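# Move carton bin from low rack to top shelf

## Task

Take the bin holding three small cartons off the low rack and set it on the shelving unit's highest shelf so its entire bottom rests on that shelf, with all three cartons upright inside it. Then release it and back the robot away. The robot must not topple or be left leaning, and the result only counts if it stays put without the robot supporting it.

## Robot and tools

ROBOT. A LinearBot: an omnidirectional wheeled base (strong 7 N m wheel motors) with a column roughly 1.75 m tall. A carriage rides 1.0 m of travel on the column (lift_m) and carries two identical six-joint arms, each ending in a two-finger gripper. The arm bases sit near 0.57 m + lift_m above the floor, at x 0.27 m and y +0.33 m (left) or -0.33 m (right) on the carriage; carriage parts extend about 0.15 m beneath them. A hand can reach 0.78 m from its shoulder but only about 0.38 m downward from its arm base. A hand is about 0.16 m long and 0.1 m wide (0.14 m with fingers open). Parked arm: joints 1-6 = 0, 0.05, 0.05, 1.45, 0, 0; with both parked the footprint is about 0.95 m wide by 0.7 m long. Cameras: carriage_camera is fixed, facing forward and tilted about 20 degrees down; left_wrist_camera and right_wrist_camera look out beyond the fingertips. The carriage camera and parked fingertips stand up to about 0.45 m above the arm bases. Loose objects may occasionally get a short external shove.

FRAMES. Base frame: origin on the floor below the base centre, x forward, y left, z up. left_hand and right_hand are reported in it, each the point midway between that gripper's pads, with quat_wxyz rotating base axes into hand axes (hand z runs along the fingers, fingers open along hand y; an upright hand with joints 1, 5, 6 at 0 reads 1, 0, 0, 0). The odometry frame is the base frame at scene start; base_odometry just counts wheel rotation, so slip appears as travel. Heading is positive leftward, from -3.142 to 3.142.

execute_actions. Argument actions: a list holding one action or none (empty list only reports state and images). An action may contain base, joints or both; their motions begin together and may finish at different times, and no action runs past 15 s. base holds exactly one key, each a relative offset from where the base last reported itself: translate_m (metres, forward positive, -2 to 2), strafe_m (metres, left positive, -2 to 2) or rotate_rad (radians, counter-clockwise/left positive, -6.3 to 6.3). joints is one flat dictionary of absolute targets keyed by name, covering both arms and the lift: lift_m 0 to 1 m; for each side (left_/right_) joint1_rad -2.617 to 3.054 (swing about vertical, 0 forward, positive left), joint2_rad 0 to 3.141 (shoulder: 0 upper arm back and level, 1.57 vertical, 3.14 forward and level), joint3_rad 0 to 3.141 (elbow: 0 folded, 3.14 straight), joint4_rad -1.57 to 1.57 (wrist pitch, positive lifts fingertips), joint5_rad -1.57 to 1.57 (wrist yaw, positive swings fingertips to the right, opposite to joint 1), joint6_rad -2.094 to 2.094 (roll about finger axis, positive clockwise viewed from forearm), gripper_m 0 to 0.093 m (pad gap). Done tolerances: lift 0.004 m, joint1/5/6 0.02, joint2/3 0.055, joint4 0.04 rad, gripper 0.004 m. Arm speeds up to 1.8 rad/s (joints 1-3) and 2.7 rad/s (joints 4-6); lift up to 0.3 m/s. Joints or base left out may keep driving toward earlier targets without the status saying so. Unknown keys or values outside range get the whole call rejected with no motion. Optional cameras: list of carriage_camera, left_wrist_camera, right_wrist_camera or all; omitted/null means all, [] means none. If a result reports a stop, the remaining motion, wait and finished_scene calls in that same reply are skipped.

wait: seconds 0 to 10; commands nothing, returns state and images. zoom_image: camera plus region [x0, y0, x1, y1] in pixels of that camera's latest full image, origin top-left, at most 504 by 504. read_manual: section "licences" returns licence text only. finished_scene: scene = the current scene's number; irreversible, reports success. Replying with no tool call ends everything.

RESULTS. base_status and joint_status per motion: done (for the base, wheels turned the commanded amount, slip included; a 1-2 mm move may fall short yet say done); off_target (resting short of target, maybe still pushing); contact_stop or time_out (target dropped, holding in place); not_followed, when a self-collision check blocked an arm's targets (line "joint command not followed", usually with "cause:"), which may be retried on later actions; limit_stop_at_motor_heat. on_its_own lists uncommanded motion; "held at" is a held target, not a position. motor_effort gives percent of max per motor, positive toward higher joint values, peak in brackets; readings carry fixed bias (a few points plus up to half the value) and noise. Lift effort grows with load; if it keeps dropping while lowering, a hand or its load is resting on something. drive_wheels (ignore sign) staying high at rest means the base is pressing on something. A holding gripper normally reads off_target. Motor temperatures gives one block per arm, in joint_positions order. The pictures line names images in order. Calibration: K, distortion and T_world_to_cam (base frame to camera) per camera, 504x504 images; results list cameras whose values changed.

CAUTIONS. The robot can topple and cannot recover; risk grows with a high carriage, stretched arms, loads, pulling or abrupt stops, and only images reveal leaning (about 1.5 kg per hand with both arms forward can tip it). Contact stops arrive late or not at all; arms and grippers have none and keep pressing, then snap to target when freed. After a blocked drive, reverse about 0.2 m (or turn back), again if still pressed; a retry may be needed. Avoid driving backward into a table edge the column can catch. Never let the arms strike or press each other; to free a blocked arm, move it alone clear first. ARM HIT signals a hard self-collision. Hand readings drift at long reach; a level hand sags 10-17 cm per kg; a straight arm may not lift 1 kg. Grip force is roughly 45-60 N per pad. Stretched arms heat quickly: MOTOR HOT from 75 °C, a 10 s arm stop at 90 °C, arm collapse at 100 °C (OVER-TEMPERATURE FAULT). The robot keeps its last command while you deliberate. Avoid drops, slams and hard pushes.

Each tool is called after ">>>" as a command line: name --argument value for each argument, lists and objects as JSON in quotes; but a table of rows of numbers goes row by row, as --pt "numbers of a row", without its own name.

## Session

>>> execute_actions --actions '[]' --cameras '["carriage_camera"]'

Scene clock: 0.00 s.
Motor temperatures (°C, as the motors report them): left_arm=[24 29 28 26 25 26] | right_arm=[25 34 27 25 26 28]
base_odometry: x=+0.000 y=+0.000 heading=+0.000 (m, m, rad; odometry frame)
base_status: not commanded
joint_positions: lift_m=+0.301 left_joint1_rad=-0.018 left_joint2_rad=+0.067 left_joint3_rad=+0.047 left_joint4_rad=+1.394 left_joint5_rad=-0.012 left_joint6_rad=-0.006 left_gripper_m=+0.094 right_joint1_rad=+0.023 right_joint2_rad=+0.072 right_joint3_rad=+0.035 right_joint4_rad=+1.481 right_joint5_rad=+0.001 right_joint6_rad=+0.040 right_gripper_m=+0.094
joint_status: not commanded
motor_effort: lift_m=+32 drive_wheels=+2 (%)
left_hand: x=+0.3349 y=+0.3166 z=+1.3226 quat_wxyz=(+0.995, -0.006, +0.098, -0.011) (m; base frame)
right_hand: x=+0.3191 y=-0.3147 z=+1.3224 quat_wxyz=(+0.997, +0.001, +0.063, +0.032) (m; base frame)
pictures: carriage_camera
camera_calibration (this result's frames):
carriage_camera: T_world_to_cam=[[0.0051756, -0.99866, -0.0514839, 0.0776426], [-0.351896, 0.0463727, -0.93489, 1.29732], [0.936025, 0.0229556, -0.351185, 0.280115], [0, 0, 0, 1]] pos_world=[0.193925, 0.0109485, 1.31522]
Images, in order (width x height): carriage_camera 504x504.

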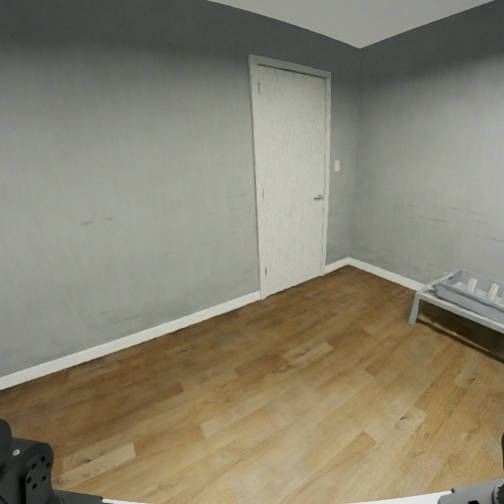

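>>> execute_actions --actions '[{"base":{"rotate_rad":-1.0},"joints":{"lift_m":0}}]' --cameras '["carriage_camera"]'

>>> execute_actions --actions '[{"base":{"translate_m":1.0}}]' --cameras '["carriage_camera"]'

Scene clock: 4.40 s.
Motor temperatures (°C, as the motors report them): left_arm=[24 29 28 26 25 26] | right_arm=[25 34 27 25 26 28]
base_odometry: x=+0.000 y=+0.000 heading=-1.000 (m, m, rad; odometry frame)
base_status: done
joint_positions: lift_m=+0.001 left_joint1_rad=-0.018 left_joint2_rad=+0.067 left_joint3_rad=+0.047 left_joint4_rad=+1.393 left_joint5_rad=-0.012 left_joint6_rad=-0.006 left_gripper_m=+0.094 right_joint1_rad=+0.023 right_joint2_rad=+0.072 right_joint3_rad=+0.035 right_joint4_rad=+1.481 right_joint5_rad=+0.001 right_joint6_rad=+0.040 right_gripper_m=+0.094
joint_status: all done
joint sent to its limit — the command would take lift_m past its lower limit, so that joint was sent only as far as its limit.
motor_effort: lift_m=+28(30) drive_wheels=+7(19) (%)
left_hand: x=+0.3352 y=+0.3166 z=+1.0228 quat_wxyz=(+0.995, -0.006, +0.099, -0.011) (m; base frame)
right_hand: x=+0.3192 y=-0.3147 z=+1.0227 quat_wxyz=(+0.997, +0.001, +0.064, +0.032) (m; base frame)
pictures: carriage_camera
camera_calibration (this result's frames):
carriage_camera: T_world_to_cam=[[0.0051756, -0.99866, -0.0514839, 0.0622114], [-0.351896, 0.0463727, -0.93489, 1.0171], [0.936025, 0.0229556, -0.351185, 0.174854], [0, 0, 0, 1]] pos_world=[0.193925, 0.0109485, 1.01549]
Images, in order (width x height): carriage_camera 504x504.

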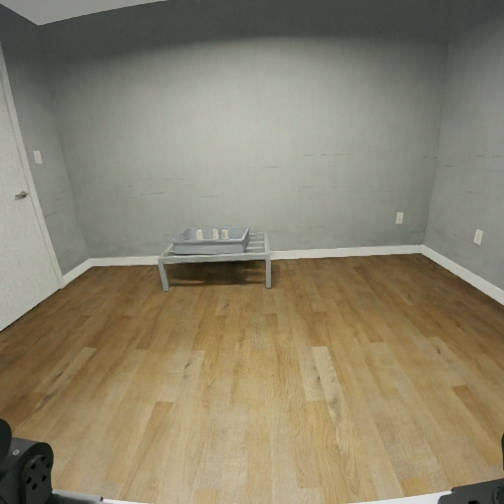

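Scene clock: 8.77 s.
Motor temperatures (°C, as the motors report them): left_arm=[24 29 28 26 25 26] | right_arm=[25 34 28 25 26 28]
base_odometry: x=+0.540 y=-0.842 heading=-1.000 (m, m, rad; odometry frame)
base_status: done
joint_positions: lift_m=+0.001 left_joint1_rad=-0.018 left_joint2_rad=+0.067 left_joint3_rad=+0.047 left_joint4_rad=+1.393 left_joint5_rad=-0.012 left_joint6_rad=-0.006 left_gripper_m=+0.094 right_joint1_rad=+0.023 right_joint2_rad=+0.072 right_joint3_rad=+0.035 right_joint4_rad=+1.480 right_joint5_rad=+0.001 right_joint6_rad=+0.040 right_gripper_m=+0.094
joint_status: not commanded
motor_effort: lift_m=+28(28) drive_wheels=-5(23) (%)
left_hand: x=+0.3353 y=+0.3166 z=+1.0228 quat_wxyz=(+0.995, -0.006, +0.099, -0.011) (m; base frame)
right_hand: x=+0.3195 y=-0.3147 z=+1.0227 quat_wxyz=(+0.997, +0.001, +0.064, +0.032) (m; base frame)
pictures: carriage_camera
camera_calibration (this result's frames):
carriage_camera: T_world_to_cam=[[0.0051756, -0.99866, -0.0514839, 0.0622114], [-0.351896, 0.0463727, -0.93489, 1.0171], [0.936025, 0.0229556, -0.351185, 0.174854], [0, 0, 0, 1]] pos_world=[0.193925, 0.0109485, 1.01549]
Images, in order (width x height): carriage_camera 504x504.

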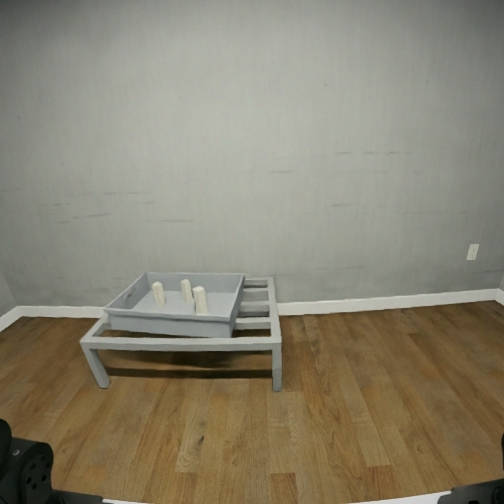

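>>> execute_actions --actions '[{"base":{"rotate_rad":-0.125}}]' --cameras '[]'

>>> execute_actions --actions '[{"base":{"strafe_m":0.525},"joints":{"lift_m":0.18,"left_joint1_rad":-0.075,"left_joint2_rad":2.62,"left_joint3_rad":1.32,"left_joint4_rad":-0.27,"left_joint5_rad":0,"left_joint6_rad":-0.075,"right_joint1_rad":0.055,"right_joint2_rad":2.59,"right_joint3_rad":1.32,"right_joint4_rad":-0.3,"right_joint5_rad":0,"right_joint6_rad":0.03}}]' --cameras '["carriage_camera"]'

>>> execute_actions --actions '[{"base":{"translate_m":0.49},"joints":{"lift_m":0.1}}]'

Scene clock: 13.47 s.
Motor temperatures (°C, as the motors report them): left_arm=[24 29 29 26 25 26] | right_arm=[25 34 28 25 26 28]
base_odometry: x=+0.540 y=-0.842 heading=-1.125 (m, m, rad; odometry frame)
base_status: done
joint_positions: lift_m=+0.001 left_joint1_rad=-0.018 left_joint2_rad=+0.067 left_joint3_rad=+0.047 left_joint4_rad=+1.394 left_joint5_rad=-0.012 left_joint6_rad=-0.006 left_gripper_m=+0.094 right_joint1_rad=+0.023 right_joint2_rad=+0.072 right_joint3_rad=+0.035 right_joint4_rad=+1.480 right_joint5_rad=+0.001 right_joint6_rad=+0.040 right_gripper_m=+0.094
joint_status: not commanded
motor_effort: lift_m=+28(28) drive_wheels=+5(13) (%)
left_hand: x=+0.3351 y=+0.3166 z=+1.0228 quat_wxyz=(+0.995, -0.006, +0.098, -0.011) (m; base frame)
right_hand: x=+0.3195 y=-0.3147 z=+1.0227 quat_wxyz=(+0.997, +0.001, +0.064, +0.032) (m; base frame)
pictures: none
No camera images: the call's "cameras" was empty. Leave "cameras" out to get every camera's image.

Scene clock: 16.63 s.
Motor temperatures (°C, as the motors report them): left_arm=[24 30 29 27 25 26] | right_arm=[25 35 29 25 26 28]
base_odometry: x=+1.014 y=-0.616 heading=-1.125 (m, m, rad; odometry frame)
base_status: done
joint_positions: lift_m=+0.180 left_joint1_rad=-0.067 left_joint2_rad=+2.621 left_joint3_rad=+1.318 left_joint4_rad=-0.270 left_joint5_rad=-0.002 left_joint6_rad=-0.070 left_gripper_m=+0.094 right_joint1_rad=+0.053 right_joint2_rad=+2.593 right_joint3_rad=+1.314 right_joint4_rad=-0.301 right_joint5_rad=+0.001 right_joint6_rad=+0.035 right_gripper_m=+0.094
joint_status: all done
motor_effort: lift_m=+32(44) drive_wheels=+1(18) (%)
left_hand: x=+0.6547 y=+0.2908 z=+0.5526 quat_wxyz=(-0.001, -0.001, +1.000, +0.001) (m; base frame)
right_hand: x=+0.6546 y=-0.2960 z=+0.5618 quat_wxyz=(-0.005, -0.009, +1.000, -0.001) (m; base frame)
pictures: carriage_camera
camera_calibration (this result's frames):
carriage_camera: T_world_to_cam=[[0.0051756, -0.99866, -0.0514839, 0.0714018], [-0.351896, 0.0463727, -0.93489, 1.18399], [0.936025, 0.0229556, -0.351185, 0.237544], [0, 0, 0, 1]] pos_world=[0.193925, 0.0109485, 1.194]
Images, in order (width x height): carriage_camera 504x504.

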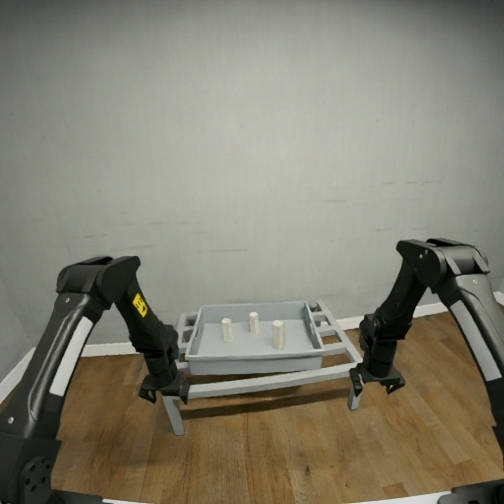

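Scene clock: 19.73 s.
Motor temperatures (°C, as the motors report them): left_arm=[24 31 29 27 25 26] | right_arm=[25 37 29 25 26 28]
base_odometry: x=+1.225 y=-1.058 heading=-1.124 (m, m, rad; odometry frame)
base_status: done
joint_positions: lift_m=+0.100 left_joint1_rad=-0.067 left_joint2_rad=+2.620 left_joint3_rad=+1.318 left_joint4_rad=-0.271 left_joint5_rad=-0.002 left_joint6_rad=-0.070 left_gripper_m=+0.094 right_joint1_rad=+0.053 right_joint2_rad=+2.593 right_joint3_rad=+1.314 right_joint4_rad=-0.301 right_joint5_rad=+0.001 right_joint6_rad=+0.035 right_gripper_m=+0.094
joint_status: all done
motor_effort: lift_m=+28(29) drive_wheels=-7(13) (%)
left_hand: x=+0.6550 y=+0.2907 z=+0.4732 quat_wxyz=(-0.001, -0.001, +1.000, +0.001) (m; base frame)
right_hand: x=+0.6548 y=-0.2960 z=+0.4823 quat_wxyz=(-0.004, -0.009, +1.000, -0.001) (m; base frame)
pictures: carriage_camera, left_wrist_camera, right_wrist_camera
camera_calibration (this result's frames):
carriage_camera: T_world_to_cam=[[0.0051756, -0.99866, -0.0514839, 0.0672948], [-0.351896, 0.0463727, -0.93489, 1.10941], [0.936025, 0.0229556, -0.351185, 0.20953], [0, 0, 0, 1]] pos_world=[0.193925, 0.0109485, 1.11423]
left_wrist_camera: T_world_to_cam=[[0.0588763, -0.998263, 0.00203491, 0.238958], [-0.827842, -0.0476857, 0.558931, 0.306251], [-0.557864, -0.0345924, -0.829211, 0.89145], [0, 0, 0, 1]] pos_world=[0.736766, 0.283985, 0.567541]
right_wrist_camera: T_world_to_cam=[[-0.104097, -0.994453, -0.0150913, -0.207365], [-0.822621, 0.0775618, 0.563275, 0.29929], [-0.55898, 0.0710494, -0.826132, 0.913844], [0, 0, 0, 1]] pos_world=[0.735436, -0.294357, 0.583244]
Images, in order (width x height): carriage_camera 504x504, left_wrist_camera 504x504, right_wrist_camera 504x504.

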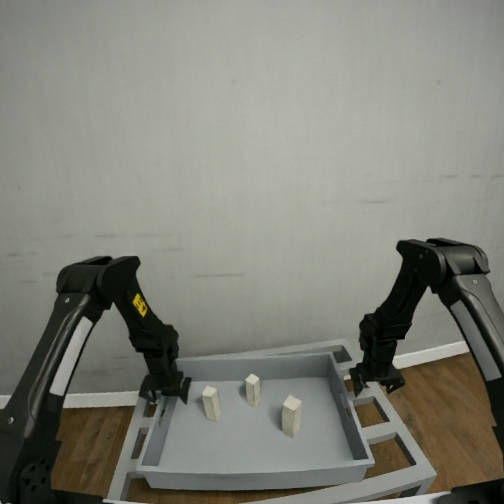

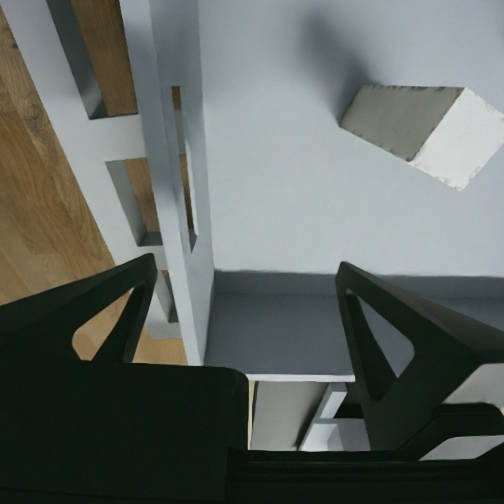

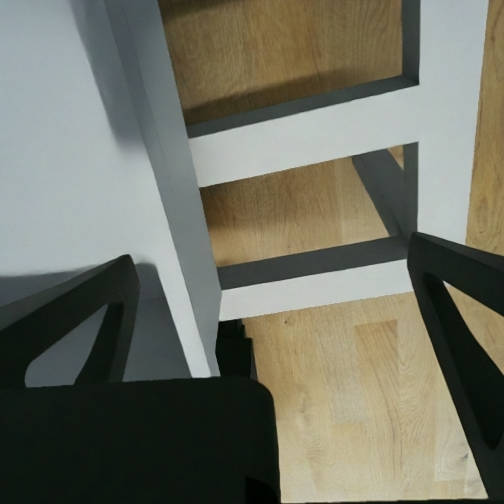

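>>> execute_actions --actions '[{"base":{"strafe_m":0.058}}]' --cameras '[]'

>>> execute_actions --actions '[{"base":{"translate_m":0.015},"joints":{"lift_m":0.045}}]'

Scene clock: 22.47 s.
Motor temperatures (°C, as the motors report them): left_arm=[24 32 29 27 25 26] | right_arm=[25 39 29 25 26 28]
base_odometry: x=+1.278 y=-1.033 heading=-1.125 (m, m, rad; odometry frame)
base_status: done
joint_positions: lift_m=+0.100 left_joint1_rad=-0.071 left_joint2_rad=+2.620 left_joint3_rad=+1.318 left_joint4_rad=-0.270 left_joint5_rad=-0.002 left_joint6_rad=-0.070 left_gripper_m=+0.094 right_joint1_rad=+0.053 right_joint2_rad=+2.593 right_joint3_rad=+1.314 right_joint4_rad=-0.301 right_joint5_rad=+0.001 right_joint6_rad=+0.035 right_gripper_m=+0.094
joint_status: not commanded
motor_effort: lift_m=+28(28) drive_wheels=+1(12) (%)
left_hand: x=+0.6550 y=+0.2895 z=+0.4732 quat_wxyz=(+0.000, +0.000, +1.000, +0.001) (m; base frame)
right_hand: x=+0.6548 y=-0.2960 z=+0.4823 quat_wxyz=(-0.004, -0.009, +1.000, -0.001) (m; base frame)
pictures: none
No camera images: the call's "cameras" was empty. Leave "cameras" out to get every camera's image.

Scene clock: 23.27 s.
Motor temperatures (°C, as the motors report them): left_arm=[24 32 29 27 25 26] | right_arm=[25 39 29 25 26 28]
base_odometry: x=+1.284 y=-1.046 heading=-1.124 (m, m, rad; odometry frame)
base_status: done
joint_positions: lift_m=+0.045 left_joint1_rad=-0.071 left_joint2_rad=+2.622 left_joint3_rad=+1.318 left_joint4_rad=-0.269 left_joint5_rad=-0.002 left_joint6_rad=-0.070 left_gripper_m=+0.094 right_joint1_rad=+0.053 right_joint2_rad=+2.595 right_joint3_rad=+1.314 right_joint4_rad=-0.300 right_joint5_rad=+0.001 right_joint6_rad=+0.035 right_gripper_m=+0.094
joint_status: all done
motor_effort: lift_m=+28(29) drive_wheels=+5(7) (%)
left_hand: x=+0.6546 y=+0.2895 z=+0.4175 quat_wxyz=(-0.001, +0.000, +1.000, +0.001) (m; base frame)
right_hand: x=+0.6542 y=-0.2960 z=+0.4264 quat_wxyz=(-0.005, -0.009, +1.000, -0.001) (m; base frame)
pictures: carriage_camera, left_wrist_camera, right_wrist_camera
camera_calibration (this result's frames):
carriage_camera: T_world_to_cam=[[0.0051756, -0.99866, -0.0514839, 0.0644645], [-0.351896, 0.0463727, -0.93489, 1.05801], [0.936025, 0.0229556, -0.351185, 0.190223], [0, 0, 0, 1]] pos_world=[0.193925, 0.0109485, 1.05925]
left_wrist_camera: T_world_to_cam=[[0.0554494, -0.99846, 0.00198688, 0.240165], [-0.827788, -0.0448583, 0.559245, 0.336067], [-0.558295, -0.0326545, -0.829, 0.844571], [0, 0, 0, 1]] pos_world=[0.736395, 0.28245, 0.511728]
right_wrist_camera: T_world_to_cam=[[-0.104119, -0.994454, -0.0148527, -0.208389], [-0.821762, 0.0776071, 0.564521, 0.329224], [-0.560238, 0.070983, -0.825285, 0.867766], [0, 0, 0, 1]] pos_world=[0.735002, -0.29438, 0.527205]
Images, in order (width x height): carriage_camera 504x504, left_wrist_camera 504x504, right_wrist_camera 504x504.

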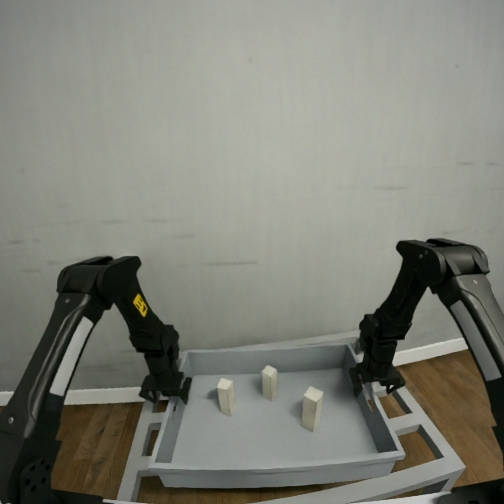

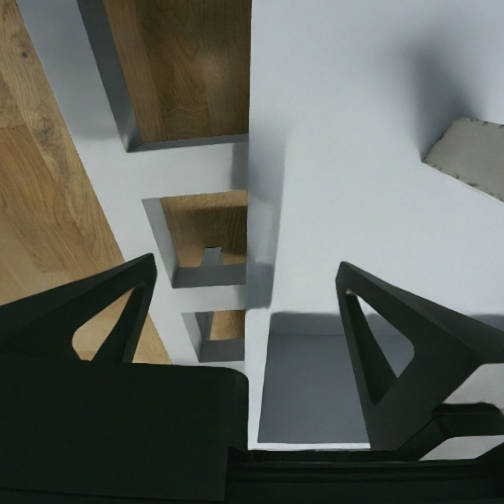

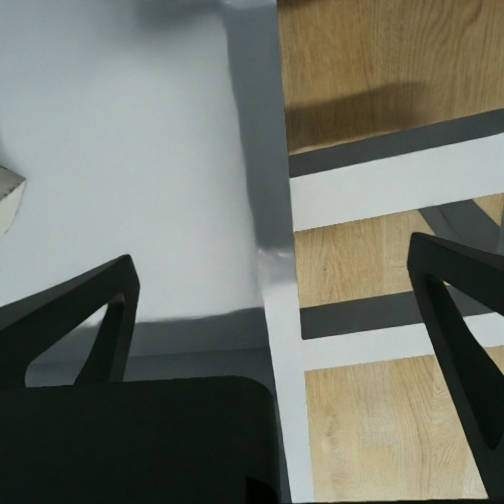

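>>> execute_actions --actions '[{"joints":{"lift_m":0,"left_joint1_rad":-0.088}}]' --cameras '[]'

>>> execute_actions --actions '[{"joints":{"left_gripper_m":0,"right_gripper_m":0}}]' --cameras '[]'

>>> execute_actions --actions '[{"joints":{"lift_m":0.06}}]'

Scene clock: 25.50 s.
Motor temperatures (°C, as the motors report them): left_arm=[24 33 29 27 25 26] | right_arm=[25 40 29 25 26 28]
base_odometry: x=+1.284 y=-1.046 heading=-1.124 (m, m, rad; odometry frame)
base_status: not commanded
joint_positions: lift_m=+0.001 left_joint1_rad=-0.081 left_joint2_rad=+2.622 left_joint3_rad=+1.318 left_joint4_rad=-0.269 left_joint5_rad=-0.002 left_joint6_rad=-0.070 left_gripper_m=+0.094 right_joint1_rad=+0.053 right_joint2_rad=+2.595 right_joint3_rad=+1.314 right_joint4_rad=-0.300 right_joint5_rad=+0.001 right_joint6_rad=+0.035 right_gripper_m=+0.094
joint_status: all done
joint sent to its limit — the command would take lift_m past its lower limit, so that joint was sent only as far as its limit.
motor_effort: lift_m=+29(30) drive_wheels=+4(4) (%)
left_hand: x=+0.6543 y=+0.2855 z=+0.3737 quat_wxyz=(-0.001, +0.006, +1.000, +0.001) (m; base frame)
right_hand: x=+0.6542 y=-0.2960 z=+0.3826 quat_wxyz=(-0.005, -0.009, +1.000, -0.001) (m; base frame)
pictures: none
No camera images: the call's "cameras" was empty. Leave "cameras" out to get every camera's image.

Scene clock: 26.23 s.
Motor temperatures (°C, as the motors report them): left_arm=[24 33 29 27 25 26] | right_arm=[25 41 29 25 26 28]
base_odometry: x=+1.284 y=-1.046 heading=-1.124 (m, m, rad; odometry frame)
base_status: not commanded
joint_positions: lift_m=+0.001 left_joint1_rad=-0.072 left_joint2_rad=+2.622 left_joint3_rad=+1.318 left_joint4_rad=-0.265 left_joint5_rad=+0.036 left_joint6_rad=-0.089 left_gripper_m=+0.008 right_joint1_rad=+0.049 right_joint2_rad=+2.595 right_joint3_rad=+1.314 right_joint4_rad=-0.302 right_joint5_rad=-0.004 right_joint6_rad=+0.010 right_gripper_m=+0.009
joint_status: left_gripper_m off_target (ended at +0.008, target +0.000); right_gripper_m off_target (ended at +0.009, target +0.000)
motor_effort: lift_m=+29(29) drive_wheels=+4(5) (%)
left_hand: x=+0.6549 y=+0.2827 z=+0.3738 quat_wxyz=(-0.001, -0.009, +1.000, -0.018) (m; base frame)
right_hand: x=+0.6538 y=-0.2968 z=+0.3826 quat_wxyz=(-0.006, -0.019, +1.000, +0.002) (m; base frame)
pictures: none
No camera images: the call's "cameras" was empty. Leave "cameras" out to get every camera's image.

Scene clock: 27.03 s.
Motor temperatures (°C, as the motors report them): left_arm=[24 33 29 27 25 26] | right_arm=[25 41 29 25 26 28]
base_odometry: x=+1.284 y=-1.046 heading=-1.124 (m, m, rad; odometry frame)
base_status: not commanded
joint_positions: lift_m=+0.060 left_joint1_rad=-0.072 left_joint2_rad=+2.640 left_joint3_rad=+1.318 left_joint4_rad=-0.277 left_joint5_rad=+0.035 left_joint6_rad=-0.089 left_gripper_m=+0.008 right_joint1_rad=+0.049 right_joint2_rad=+2.620 right_joint3_rad=+1.314 right_joint4_rad=-0.304 right_joint5_rad=-0.010 right_joint6_rad=+0.009 right_gripper_m=+0.009
joint_status: all done
motor_effort: lift_m=+37(46) drive_wheels=+8(6) (%)
left_hand: x=+0.6459 y=+0.2835 z=+0.4256 quat_wxyz=(-0.016, -0.009, +1.000, -0.016) (m; base frame)
right_hand: x=+0.6450 y=-0.2961 z=+0.4323 quat_wxyz=(-0.020, -0.019, +1.000, +0.004) (m; base frame)
pictures: carriage_camera, left_wrist_camera, right_wrist_camera
camera_calibration (this result's frames):
carriage_camera: T_world_to_cam=[[0.0051756, -0.99866, -0.0514839, 0.0652044], [-0.351896, 0.0463727, -0.93489, 1.07145], [0.936025, 0.0229556, -0.351185, 0.19527], [0, 0, 0, 1]] pos_world=[0.193925, 0.0109485, 1.07362]
left_wrist_camera: T_world_to_cam=[[0.0744264, -0.996636, 0.0343143, 0.208139], [-0.81011, -0.0403594, 0.584887, 0.300427], [-0.581534, -0.0713294, -0.810389, 0.864325], [0, 0, 0, 1]] pos_world=[0.730523, 0.281215, 0.517581]
right_wrist_camera: T_world_to_cam=[[-0.0836814, -0.996244, -0.0222623, -0.219866], [-0.806178, 0.0545511, 0.589153, 0.290776], [-0.585725, 0.0672485, -0.807715, 0.875279], [0, 0, 0, 1]] pos_world=[0.728691, -0.293764, 0.53077]
Images, in order (width x height): carriage_camera 504x504, left_wrist_camera 504x504, right_wrist_camera 504x504.

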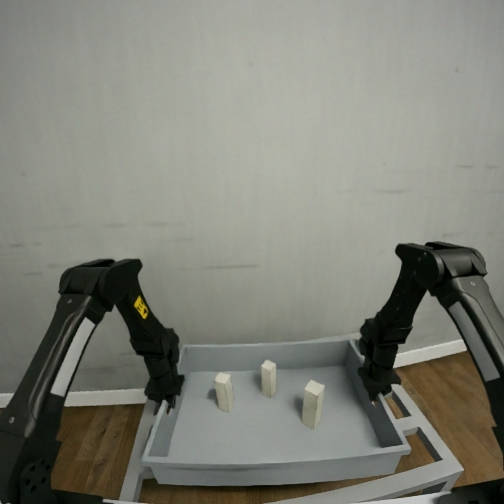

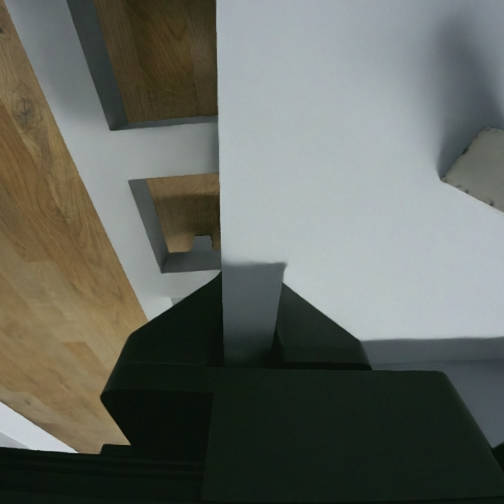

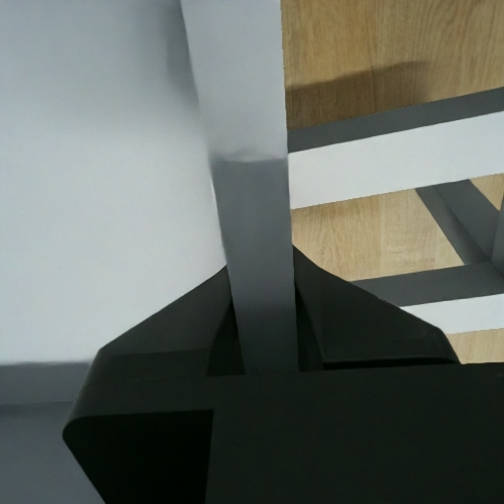

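>>> execute_actions --actions '[{"base":{"translate_m":-0.5},"joints":{"lift_m":0.15,"left_joint2_rad":2.52,"left_joint4_rad":-0.345,"right_joint2_rad":2.49,"right_joint4_rad":-0.375}}]' --cameras '[]'

>>> execute_actions --actions '[{"base":{"rotate_rad":-3.03}}]' --cameras '["carriage_camera"]'

Scene clock: 32.10 s.
Motor temperatures (°C, as the motors report them): left_arm=[24 35 29 27 25 26] | right_arm=[25 45 29 25 26 28]
base_odometry: x=+1.068 y=-0.595 heading=-1.124 (m, m, rad; odometry frame)
base_status: done
joint_positions: lift_m=+0.150 left_joint1_rad=-0.071 left_joint2_rad=+2.535 left_joint3_rad=+1.315 left_joint4_rad=-0.354 left_joint5_rad=+0.033 left_joint6_rad=-0.088 left_gripper_m=+0.008 right_joint1_rad=+0.046 right_joint2_rad=+2.515 right_joint3_rad=+1.314 right_joint4_rad=-0.385 right_joint5_rad=-0.009 right_joint6_rad=+0.008 right_gripper_m=+0.009
joint_status: all done
motor_effort: lift_m=+37(46) drive_wheels=-1(16) (%)
left_hand: x=+0.6596 y=+0.2830 z=+0.5524 quat_wxyz=(-0.003, -0.008, +1.000, -0.017) (m; base frame)
right_hand: x=+0.6586 y=-0.2967 z=+0.5595 quat_wxyz=(-0.007, -0.019, +1.000, +0.004) (m; base frame)
pictures: none
No camera images: the call's "cameras" was empty. Leave "cameras" out to get every camera's image.

Scene clock: 36.30 s.
Motor temperatures (°C, as the motors report them): left_arm=[24 37 29 27 25 26] | right_arm=[25 47 29 25 26 28]
base_odometry: x=+1.068 y=-0.596 heading=+2.129 (m, m, rad; odometry frame)
base_status: done
joint_positions: lift_m=+0.150 left_joint1_rad=-0.073 left_joint2_rad=+2.535 left_joint3_rad=+1.315 left_joint4_rad=-0.346 left_joint5_rad=+0.034 left_joint6_rad=-0.090 left_gripper_m=+0.008 right_joint1_rad=+0.042 right_joint2_rad=+2.515 right_joint3_rad=+1.314 right_joint4_rad=-0.377 right_joint5_rad=-0.012 right_joint6_rad=+0.005 right_gripper_m=+0.009
joint_status: not commanded
motor_effort: lift_m=+37(37) drive_wheels=+7(22) (%)
left_hand: x=+0.6615 y=+0.2819 z=+0.5524 quat_wxyz=(+0.001, -0.008, +1.000, -0.017) (m; base frame)
right_hand: x=+0.6605 y=-0.2975 z=+0.5595 quat_wxyz=(-0.004, -0.019, +1.000, +0.006) (m; base frame)
pictures: carriage_camera
camera_calibration (this result's frames):
carriage_camera: T_world_to_cam=[[0.0051756, -0.99866, -0.0514839, 0.0698386], [-0.351896, 0.0463727, -0.93489, 1.1556], [0.936025, 0.0229556, -0.351185, 0.226881], [0, 0, 0, 1]] pos_world=[0.193925, 0.0109485, 1.16363]
Images, in order (width x height): carriage_camera 504x504.

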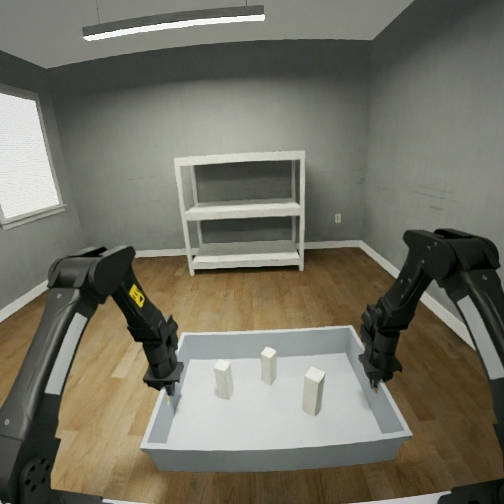

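>>> execute_actions --actions '[{"base":{"translate_m":1.3},"joints":{"lift_m":0.6}}]' --cameras '["carriage_camera"]'

>>> execute_actions --actions '[{"base":{"strafe_m":0.17},"joints":{"lift_m":0.95}}]' --cameras '["carriage_camera"]'

Scene clock: 43.47 s.
Motor temperatures (°C, as the motors report them): left_arm=[24 39 29 27 25 26] | right_arm=[25 52 29 25 26 28]
base_odometry: x=+0.381 y=+0.508 heading=+2.128 (m, m, rad; odometry frame)
base_status: done
joint_positions: lift_m=+0.600 left_joint1_rad=-0.073 left_joint2_rad=+2.541 left_joint3_rad=+1.315 left_joint4_rad=-0.353 left_joint5_rad=+0.035 left_joint6_rad=-0.090 left_gripper_m=+0.008 right_joint1_rad=+0.042 right_joint2_rad=+2.521 right_joint3_rad=+1.314 right_joint4_rad=-0.383 right_joint5_rad=-0.014 right_joint6_rad=+0.005 right_gripper_m=+0.009
joint_status: all done
motor_effort: lift_m=+37(45) drive_wheels=-5(25) (%)
left_hand: x=+0.6581 y=+0.2821 z=+1.0004 quat_wxyz=(-0.005, -0.008, +1.000, -0.017) (m; base frame)
right_hand: x=+0.6570 y=-0.2974 z=+1.0073 quat_wxyz=(-0.010, -0.019, +1.000, +0.007) (m; base frame)
pictures: carriage_camera
camera_calibration (this result's frames):
carriage_camera: T_world_to_cam=[[0.0051756, -0.99866, -0.0514839, 0.0930068], [-0.351896, 0.0463727, -0.93489, 1.57631], [0.936025, 0.0229556, -0.351185, 0.384917], [0, 0, 0, 1]] pos_world=[0.193925, 0.0109485, 1.61364]
Images, in order (width x height): carriage_camera 504x504.

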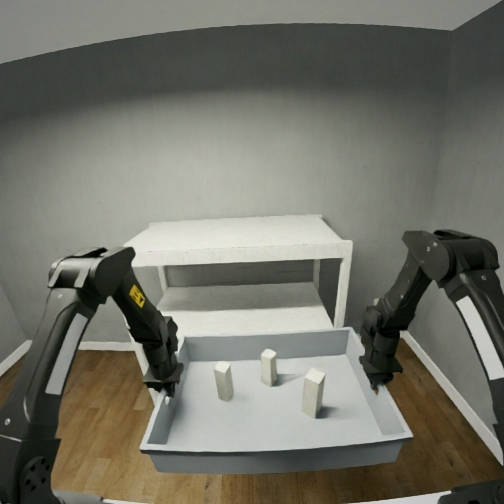

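Scene clock: 45.50 s.
Motor temperatures (°C, as the motors report them): left_arm=[24 39 29 27 25 26] | right_arm=[25 53 29 25 26 28]
base_odometry: x=+0.236 y=+0.418 heading=+2.128 (m, m, rad; odometry frame)
base_status: done
joint_positions: lift_m=+0.950 left_joint1_rad=-0.072 left_joint2_rad=+2.540 left_joint3_rad=+1.315 left_joint4_rad=-0.353 left_joint5_rad=+0.033 left_joint6_rad=-0.089 left_gripper_m=+0.008 right_joint1_rad=+0.045 right_joint2_rad=+2.521 right_joint3_rad=+1.314 right_joint4_rad=-0.383 right_joint5_rad=-0.012 right_joint6_rad=+0.006 right_gripper_m=+0.009
joint_status: all done
motor_effort: lift_m=+37(46) drive_wheels=-2(10) (%)
left_hand: x=+0.6582 y=+0.2828 z=+1.3506 quat_wxyz=(-0.005, -0.009, +1.000, -0.016) (m; base frame)
right_hand: x=+0.6572 y=-0.2966 z=+1.3572 quat_wxyz=(-0.010, -0.020, +1.000, +0.006) (m; base frame)
pictures: carriage_camera
camera_calibration (this result's frames):
carriage_camera: T_world_to_cam=[[0.0051756, -0.99866, -0.0514839, 0.111026], [-0.351896, 0.0463727, -0.93489, 1.90351], [0.936025, 0.0229556, -0.351185, 0.507829], [0, 0, 0, 1]] pos_world=[0.193925, 0.0109485, 1.96363]
Images, in order (width x height): carriage_camera 504x504.

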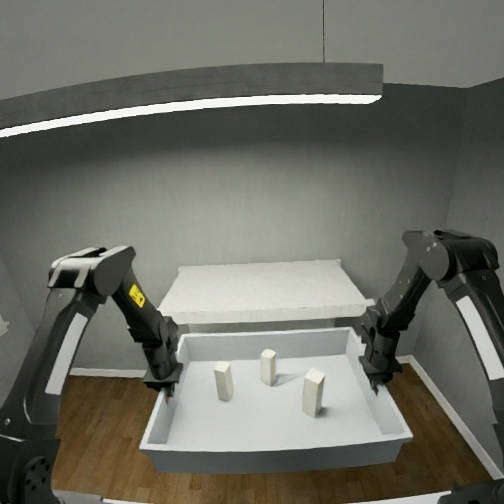

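>>> execute_actions --actions '[{"base":{"translate_m":0.87}}]'

>>> execute_actions --actions '[{"joints":{"lift_m":0.905}}]' --cameras '["carriage_camera"]'

Scene clock: 51.27 s.
Motor temperatures (°C, as the motors report them): left_arm=[24 41 29 27 25 26] | right_arm=[25 56 29 25 26 28]
base_odometry: x=-0.225 y=+1.156 heading=+2.129 (m, m, rad; odometry frame)
base_status: done
joint_positions: lift_m=+0.950 left_joint1_rad=-0.072 left_joint2_rad=+2.540 left_joint3_rad=+1.315 left_joint4_rad=-0.350 left_joint5_rad=+0.033 left_joint6_rad=-0.089 left_gripper_m=+0.008 right_joint1_rad=+0.045 right_joint2_rad=+2.521 right_joint3_rad=+1.314 right_joint4_rad=-0.380 right_joint5_rad=-0.012 right_joint6_rad=+0.006 right_gripper_m=+0.009
joint_status: not commanded
motor_effort: lift_m=+37(37) drive_wheels=-3(18) (%)
left_hand: x=+0.6590 y=+0.2828 z=+1.3506 quat_wxyz=(-0.003, -0.009, +1.000, -0.017) (m; base frame)
right_hand: x=+0.6579 y=-0.2967 z=+1.3572 quat_wxyz=(-0.008, -0.020, +1.000, +0.006) (m; base frame)
pictures: carriage_camera, left_wrist_camera, right_wrist_camera
camera_calibration (this result's frames):
carriage_camera: T_world_to_cam=[[0.0051756, -0.99866, -0.0514839, 0.111026], [-0.351896, 0.0463727, -0.93489, 1.90351], [0.936025, 0.0229556, -0.351185, 0.507829], [0, 0, 0, 1]] pos_world=[0.193925, 0.0109485, 1.96363]
left_wrist_camera: T_world_to_cam=[[0.0735399, -0.996616, 0.0367235, 0.171996], [-0.824159, -0.0399972, 0.564945, -0.193864], [-0.561564, -0.0718119, -0.824311, 1.62734], [0, 0, 0, 1]] pos_world=[0.741431, 0.280523, 1.44464]
right_wrist_camera: T_world_to_cam=[[-0.0831442, -0.996173, -0.026954, -0.192693], [-0.819851, 0.0530017, 0.570119, -0.209304], [-0.566509, 0.0695003, -0.82112, 1.63617], [0, 0, 0, 1]] pos_world=[0.739287, -0.294576, 1.45763]
Images, in order (width x height): carriage_camera 504x504, left_wrist_camera 504x504, right_wrist_camera 504x504.

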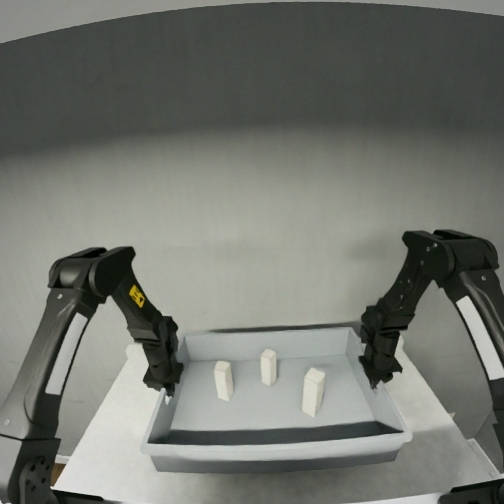

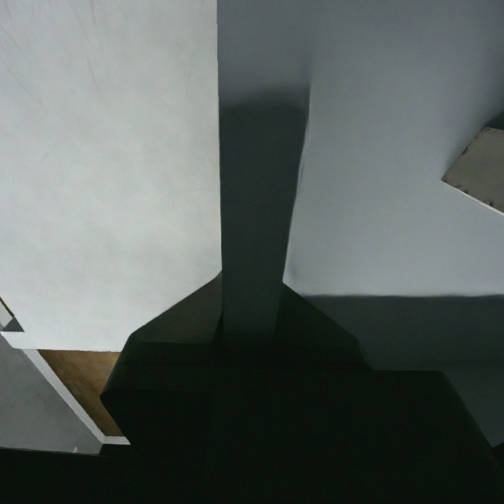

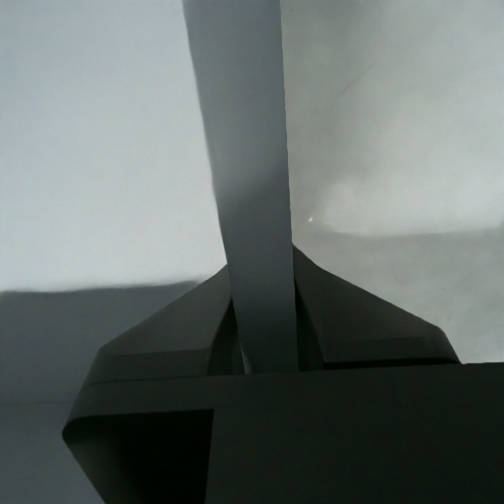

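Scene clock: 52.00 s.
Motor temperatures (°C, as the motors report them): left_arm=[24 41 29 27 25 26] | right_arm=[25 56 29 25 26 28]
base_odometry: x=-0.225 y=+1.156 heading=+2.129 (m, m, rad; odometry frame)
base_status: not commanded
joint_positions: lift_m=+0.905 left_joint1_rad=-0.072 left_joint2_rad=+2.553 left_joint3_rad=+1.315 left_joint4_rad=-0.354 left_joint5_rad=+0.035 left_joint6_rad=-0.089 left_gripper_m=+0.008 right_joint1_rad=+0.045 right_joint2_rad=+2.534 right_joint3_rad=+1.314 right_joint4_rad=-0.383 right_joint5_rad=-0.012 right_joint6_rad=+0.006 right_gripper_m=+0.009
joint_status: all done
motor_effort: lift_m=+32(32) drive_wheels=-3(6) (%)
left_hand: x=+0.6541 y=+0.2829 z=+1.3014 quat_wxyz=(-0.012, -0.009, +1.000, -0.016) (m; base frame)
right_hand: x=+0.6531 y=-0.2969 z=+1.3079 quat_wxyz=(-0.016, -0.019, +1.000, +0.005) (m; base frame)
pictures: carriage_camera
camera_calibration (this result's frames):
carriage_camera: T_world_to_cam=[[0.0051756, -0.99866, -0.0514839, 0.108726], [-0.351896, 0.0463727, -0.93489, 1.86176], [0.936025, 0.0229556, -0.351185, 0.492143], [0, 0, 0, 1]] pos_world=[0.193925, 0.0109485, 1.91897]
Images, in order (width x height): carriage_camera 504x504.

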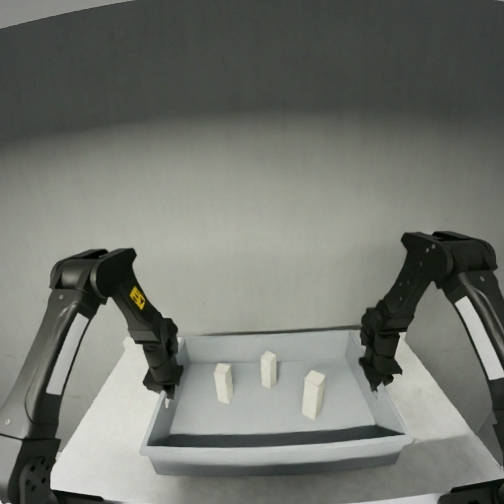

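>>> execute_actions --actions '[{"base":{"translate_m":0.04}}]' --cameras '[]'

>>> execute_actions --actions '[{"joints":{"lift_m":0.882}}]' --cameras '[]'

Scene clock: 54.63 s.
Motor temperatures (°C, as the motors report them): left_arm=[24 42 29 27 25 26] | right_arm=[25 58 29 25 26 28]
base_odometry: x=-0.246 y=+1.190 heading=+2.130 (m, m, rad; odometry frame)
base_status: done
joint_positions: lift_m=+0.905 left_joint1_rad=-0.072 left_joint2_rad=+2.553 left_joint3_rad=+1.315 left_joint4_rad=-0.353 left_joint5_rad=+0.034 left_joint6_rad=-0.089 left_gripper_m=+0.008 right_joint1_rad=+0.045 right_joint2_rad=+2.534 right_joint3_rad=+1.314 right_joint4_rad=-0.382 right_joint5_rad=-0.012 right_joint6_rad=+0.006 right_gripper_m=+0.009
joint_status: not commanded
motor_effort: lift_m=+32(32) drive_wheels=+8(18) (%)
left_hand: x=+0.6544 y=+0.2830 z=+1.3014 quat_wxyz=(-0.011, -0.009, +1.000, -0.016) (m; base frame)
right_hand: x=+0.6534 y=-0.2969 z=+1.3079 quat_wxyz=(-0.016, -0.019, +1.000, +0.005) (m; base frame)
pictures: none
No camera images: the call's "cameras" was empty. Leave "cameras" out to get every camera's image.

Scene clock: 55.23 s.
Motor temperatures (°C, as the motors report them): left_arm=[24 42 29 27 25 26] | right_arm=[25 58 29 25 26 28]
base_odometry: x=-0.246 y=+1.190 heading=+2.130 (m, m, rad; odometry frame)
base_status: not commanded
joint_positions: lift_m=+0.882 left_joint1_rad=-0.071 left_joint2_rad=+2.529 left_joint3_rad=+1.315 left_joint4_rad=-0.361 left_joint5_rad=+0.037 left_joint6_rad=-0.087 left_gripper_m=+0.008 right_joint1_rad=+0.045 right_joint2_rad=+2.503 right_joint3_rad=+1.314 right_joint4_rad=-0.402 right_joint5_rad=-0.010 right_joint6_rad=+0.006 right_gripper_m=+0.009
joint_status: all done
motor_effort: lift_m=+26(27) drive_wheels=+7(9) (%)
left_hand: x=+0.6596 y=+0.2823 z=+1.2872 quat_wxyz=(-0.004, -0.008, +1.000, -0.018) (m; base frame)
right_hand: x=+0.6576 y=-0.2969 z=+1.2964 quat_wxyz=(-0.011, -0.020, +1.000, +0.005) (m; base frame)
pictures: none
No camera images: the call's "cameras" was empty. Leave "cameras" out to get every camera's image.

>>> execute_actions --actions '[{"joints":{"left_gripper_m":0.06,"right_gripper_m":0.06}}]' --cameras '[]'

>>> execute_actions --actions '[{"joints":{"lift_m":0.96}}]' --cameras '[]'

>>> execute_actions --actions '[{"base":{"translate_m":-0.5},"joints":{"left_joint2_rad":1.5,"left_joint3_rad":0.6,"right_joint2_rad":1.5,"right_joint3_rad":0.6}}]' --cameras '["carriage_camera"]'

Scene clock: 58.40 s.
Motor temperatures (°C, as the motors report them): left_arm=[24 42 29 27 25 26] | right_arm=[25 59 30 25 26 28]
base_odometry: x=-0.246 y=+1.190 heading=+2.130 (m, m, rad; odometry frame)
base_status: not commanded
joint_positions: lift_m=+0.882 left_joint1_rad=-0.081 left_joint2_rad=+2.529 left_joint3_rad=+1.315 left_joint4_rad=-0.355 left_joint5_rad=+0.007 left_joint6_rad=-0.081 left_gripper_m=+0.060 right_joint1_rad=+0.046 right_joint2_rad=+2.503 right_joint3_rad=+1.314 right_joint4_rad=-0.385 right_joint5_rad=-0.010 right_joint6_rad=+0.019 right_gripper_m=+0.060
joint_status: all done
motor_effort: lift_m=+26(26) drive_wheels=+8(9) (%)
left_hand: x=+0.6610 y=+0.2838 z=+1.2871 quat_wxyz=(+0.000, +0.000, +1.000, -0.003) (m; base frame)
right_hand: x=+0.6618 y=-0.2964 z=+1.2964 quat_wxyz=(-0.002, -0.013, +1.000, +0.005) (m; base frame)
pictures: none
No camera images: the call's "cameras" was empty. Leave "cameras" out to get every camera's image.

Scene clock: 59.23 s.
Motor temperatures (°C, as the motors report them): left_arm=[24 42 29 27 25 26] | right_arm=[25 59 30 25 26 28]
base_odometry: x=-0.246 y=+1.190 heading=+2.130 (m, m, rad; odometry frame)
base_status: not commanded
joint_positions: lift_m=+0.960 left_joint1_rad=-0.081 left_joint2_rad=+2.515 left_joint3_rad=+1.315 left_joint4_rad=-0.347 left_joint5_rad=+0.006 left_joint6_rad=-0.081 left_gripper_m=+0.060 right_joint1_rad=+0.046 right_joint2_rad=+2.489 right_joint3_rad=+1.314 right_joint4_rad=-0.377 right_joint5_rad=-0.010 right_joint6_rad=+0.019 right_gripper_m=+0.060
joint_status: all done
motor_effort: lift_m=+34(43) drive_wheels=+5(6) (%)
left_hand: x=+0.6673 y=+0.2835 z=+1.3697 quat_wxyz=(+0.012, +0.000, +1.000, -0.004) (m; base frame)
right_hand: x=+0.6680 y=-0.2961 z=+1.3791 quat_wxyz=(+0.009, -0.013, +1.000, +0.005) (m; base frame)
pictures: none
No camera images: the call's "cameras" was empty. Leave "cameras" out to get every camera's image.

Scene clock: 62.33 s.
Motor temperatures (°C, as the motors report them): left_arm=[24 42 29 27 25 26] | right_arm=[25 58 30 26 26 28]
base_odometry: x=+0.019 y=+0.766 heading=+2.130 (m, m, rad; odometry frame)
base_status: done
joint_positions: lift_m=+0.960 left_joint1_rad=-0.081 left_joint2_rad=+1.505 left_joint3_rad=+0.615 left_joint4_rad=-0.341 left_joint5_rad=+0.003 left_joint6_rad=-0.080 left_gripper_m=+0.060 right_joint1_rad=+0.048 right_joint2_rad=+1.509 right_joint3_rad=+0.615 right_joint4_rad=-0.373 right_joint5_rad=-0.006 right_joint6_rad=+0.020 right_gripper_m=+0.060
joint_status: all done
motor_effort: lift_m=+34(34) drive_wheels=-6(27) (%)
left_hand: x=+0.5685 y=+0.2919 z=+1.5462 quat_wxyz=(+0.168, +0.001, +0.986, -0.015) (m; base frame)
right_hand: x=+0.5612 y=-0.3011 z=+1.5428 quat_wxyz=(+0.151, -0.014, +0.988, +0.008) (m; base frame)
pictures: carriage_camera
camera_calibration (this result's frames):
carriage_camera: T_world_to_cam=[[0.0051756, -0.99866, -0.0514839, 0.111551], [-0.351896, 0.0463727, -0.93489, 1.91306], [0.936025, 0.0229556, -0.351185, 0.511414], [0, 0, 0, 1]] pos_world=[0.193925, 0.0109485, 1.97384]
Images, in order (width x height): carriage_camera 504x504.

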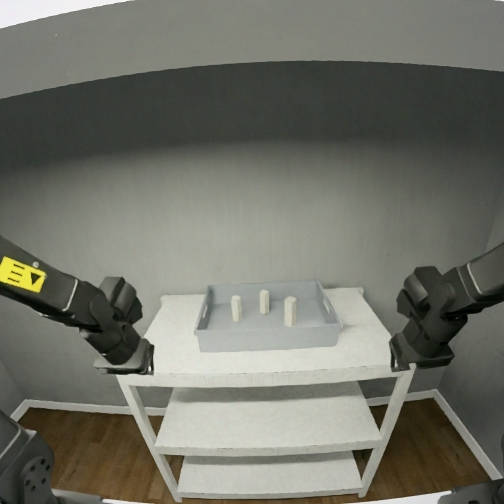

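>>> finished_scene --scene 2

The scene is finished: the task was done.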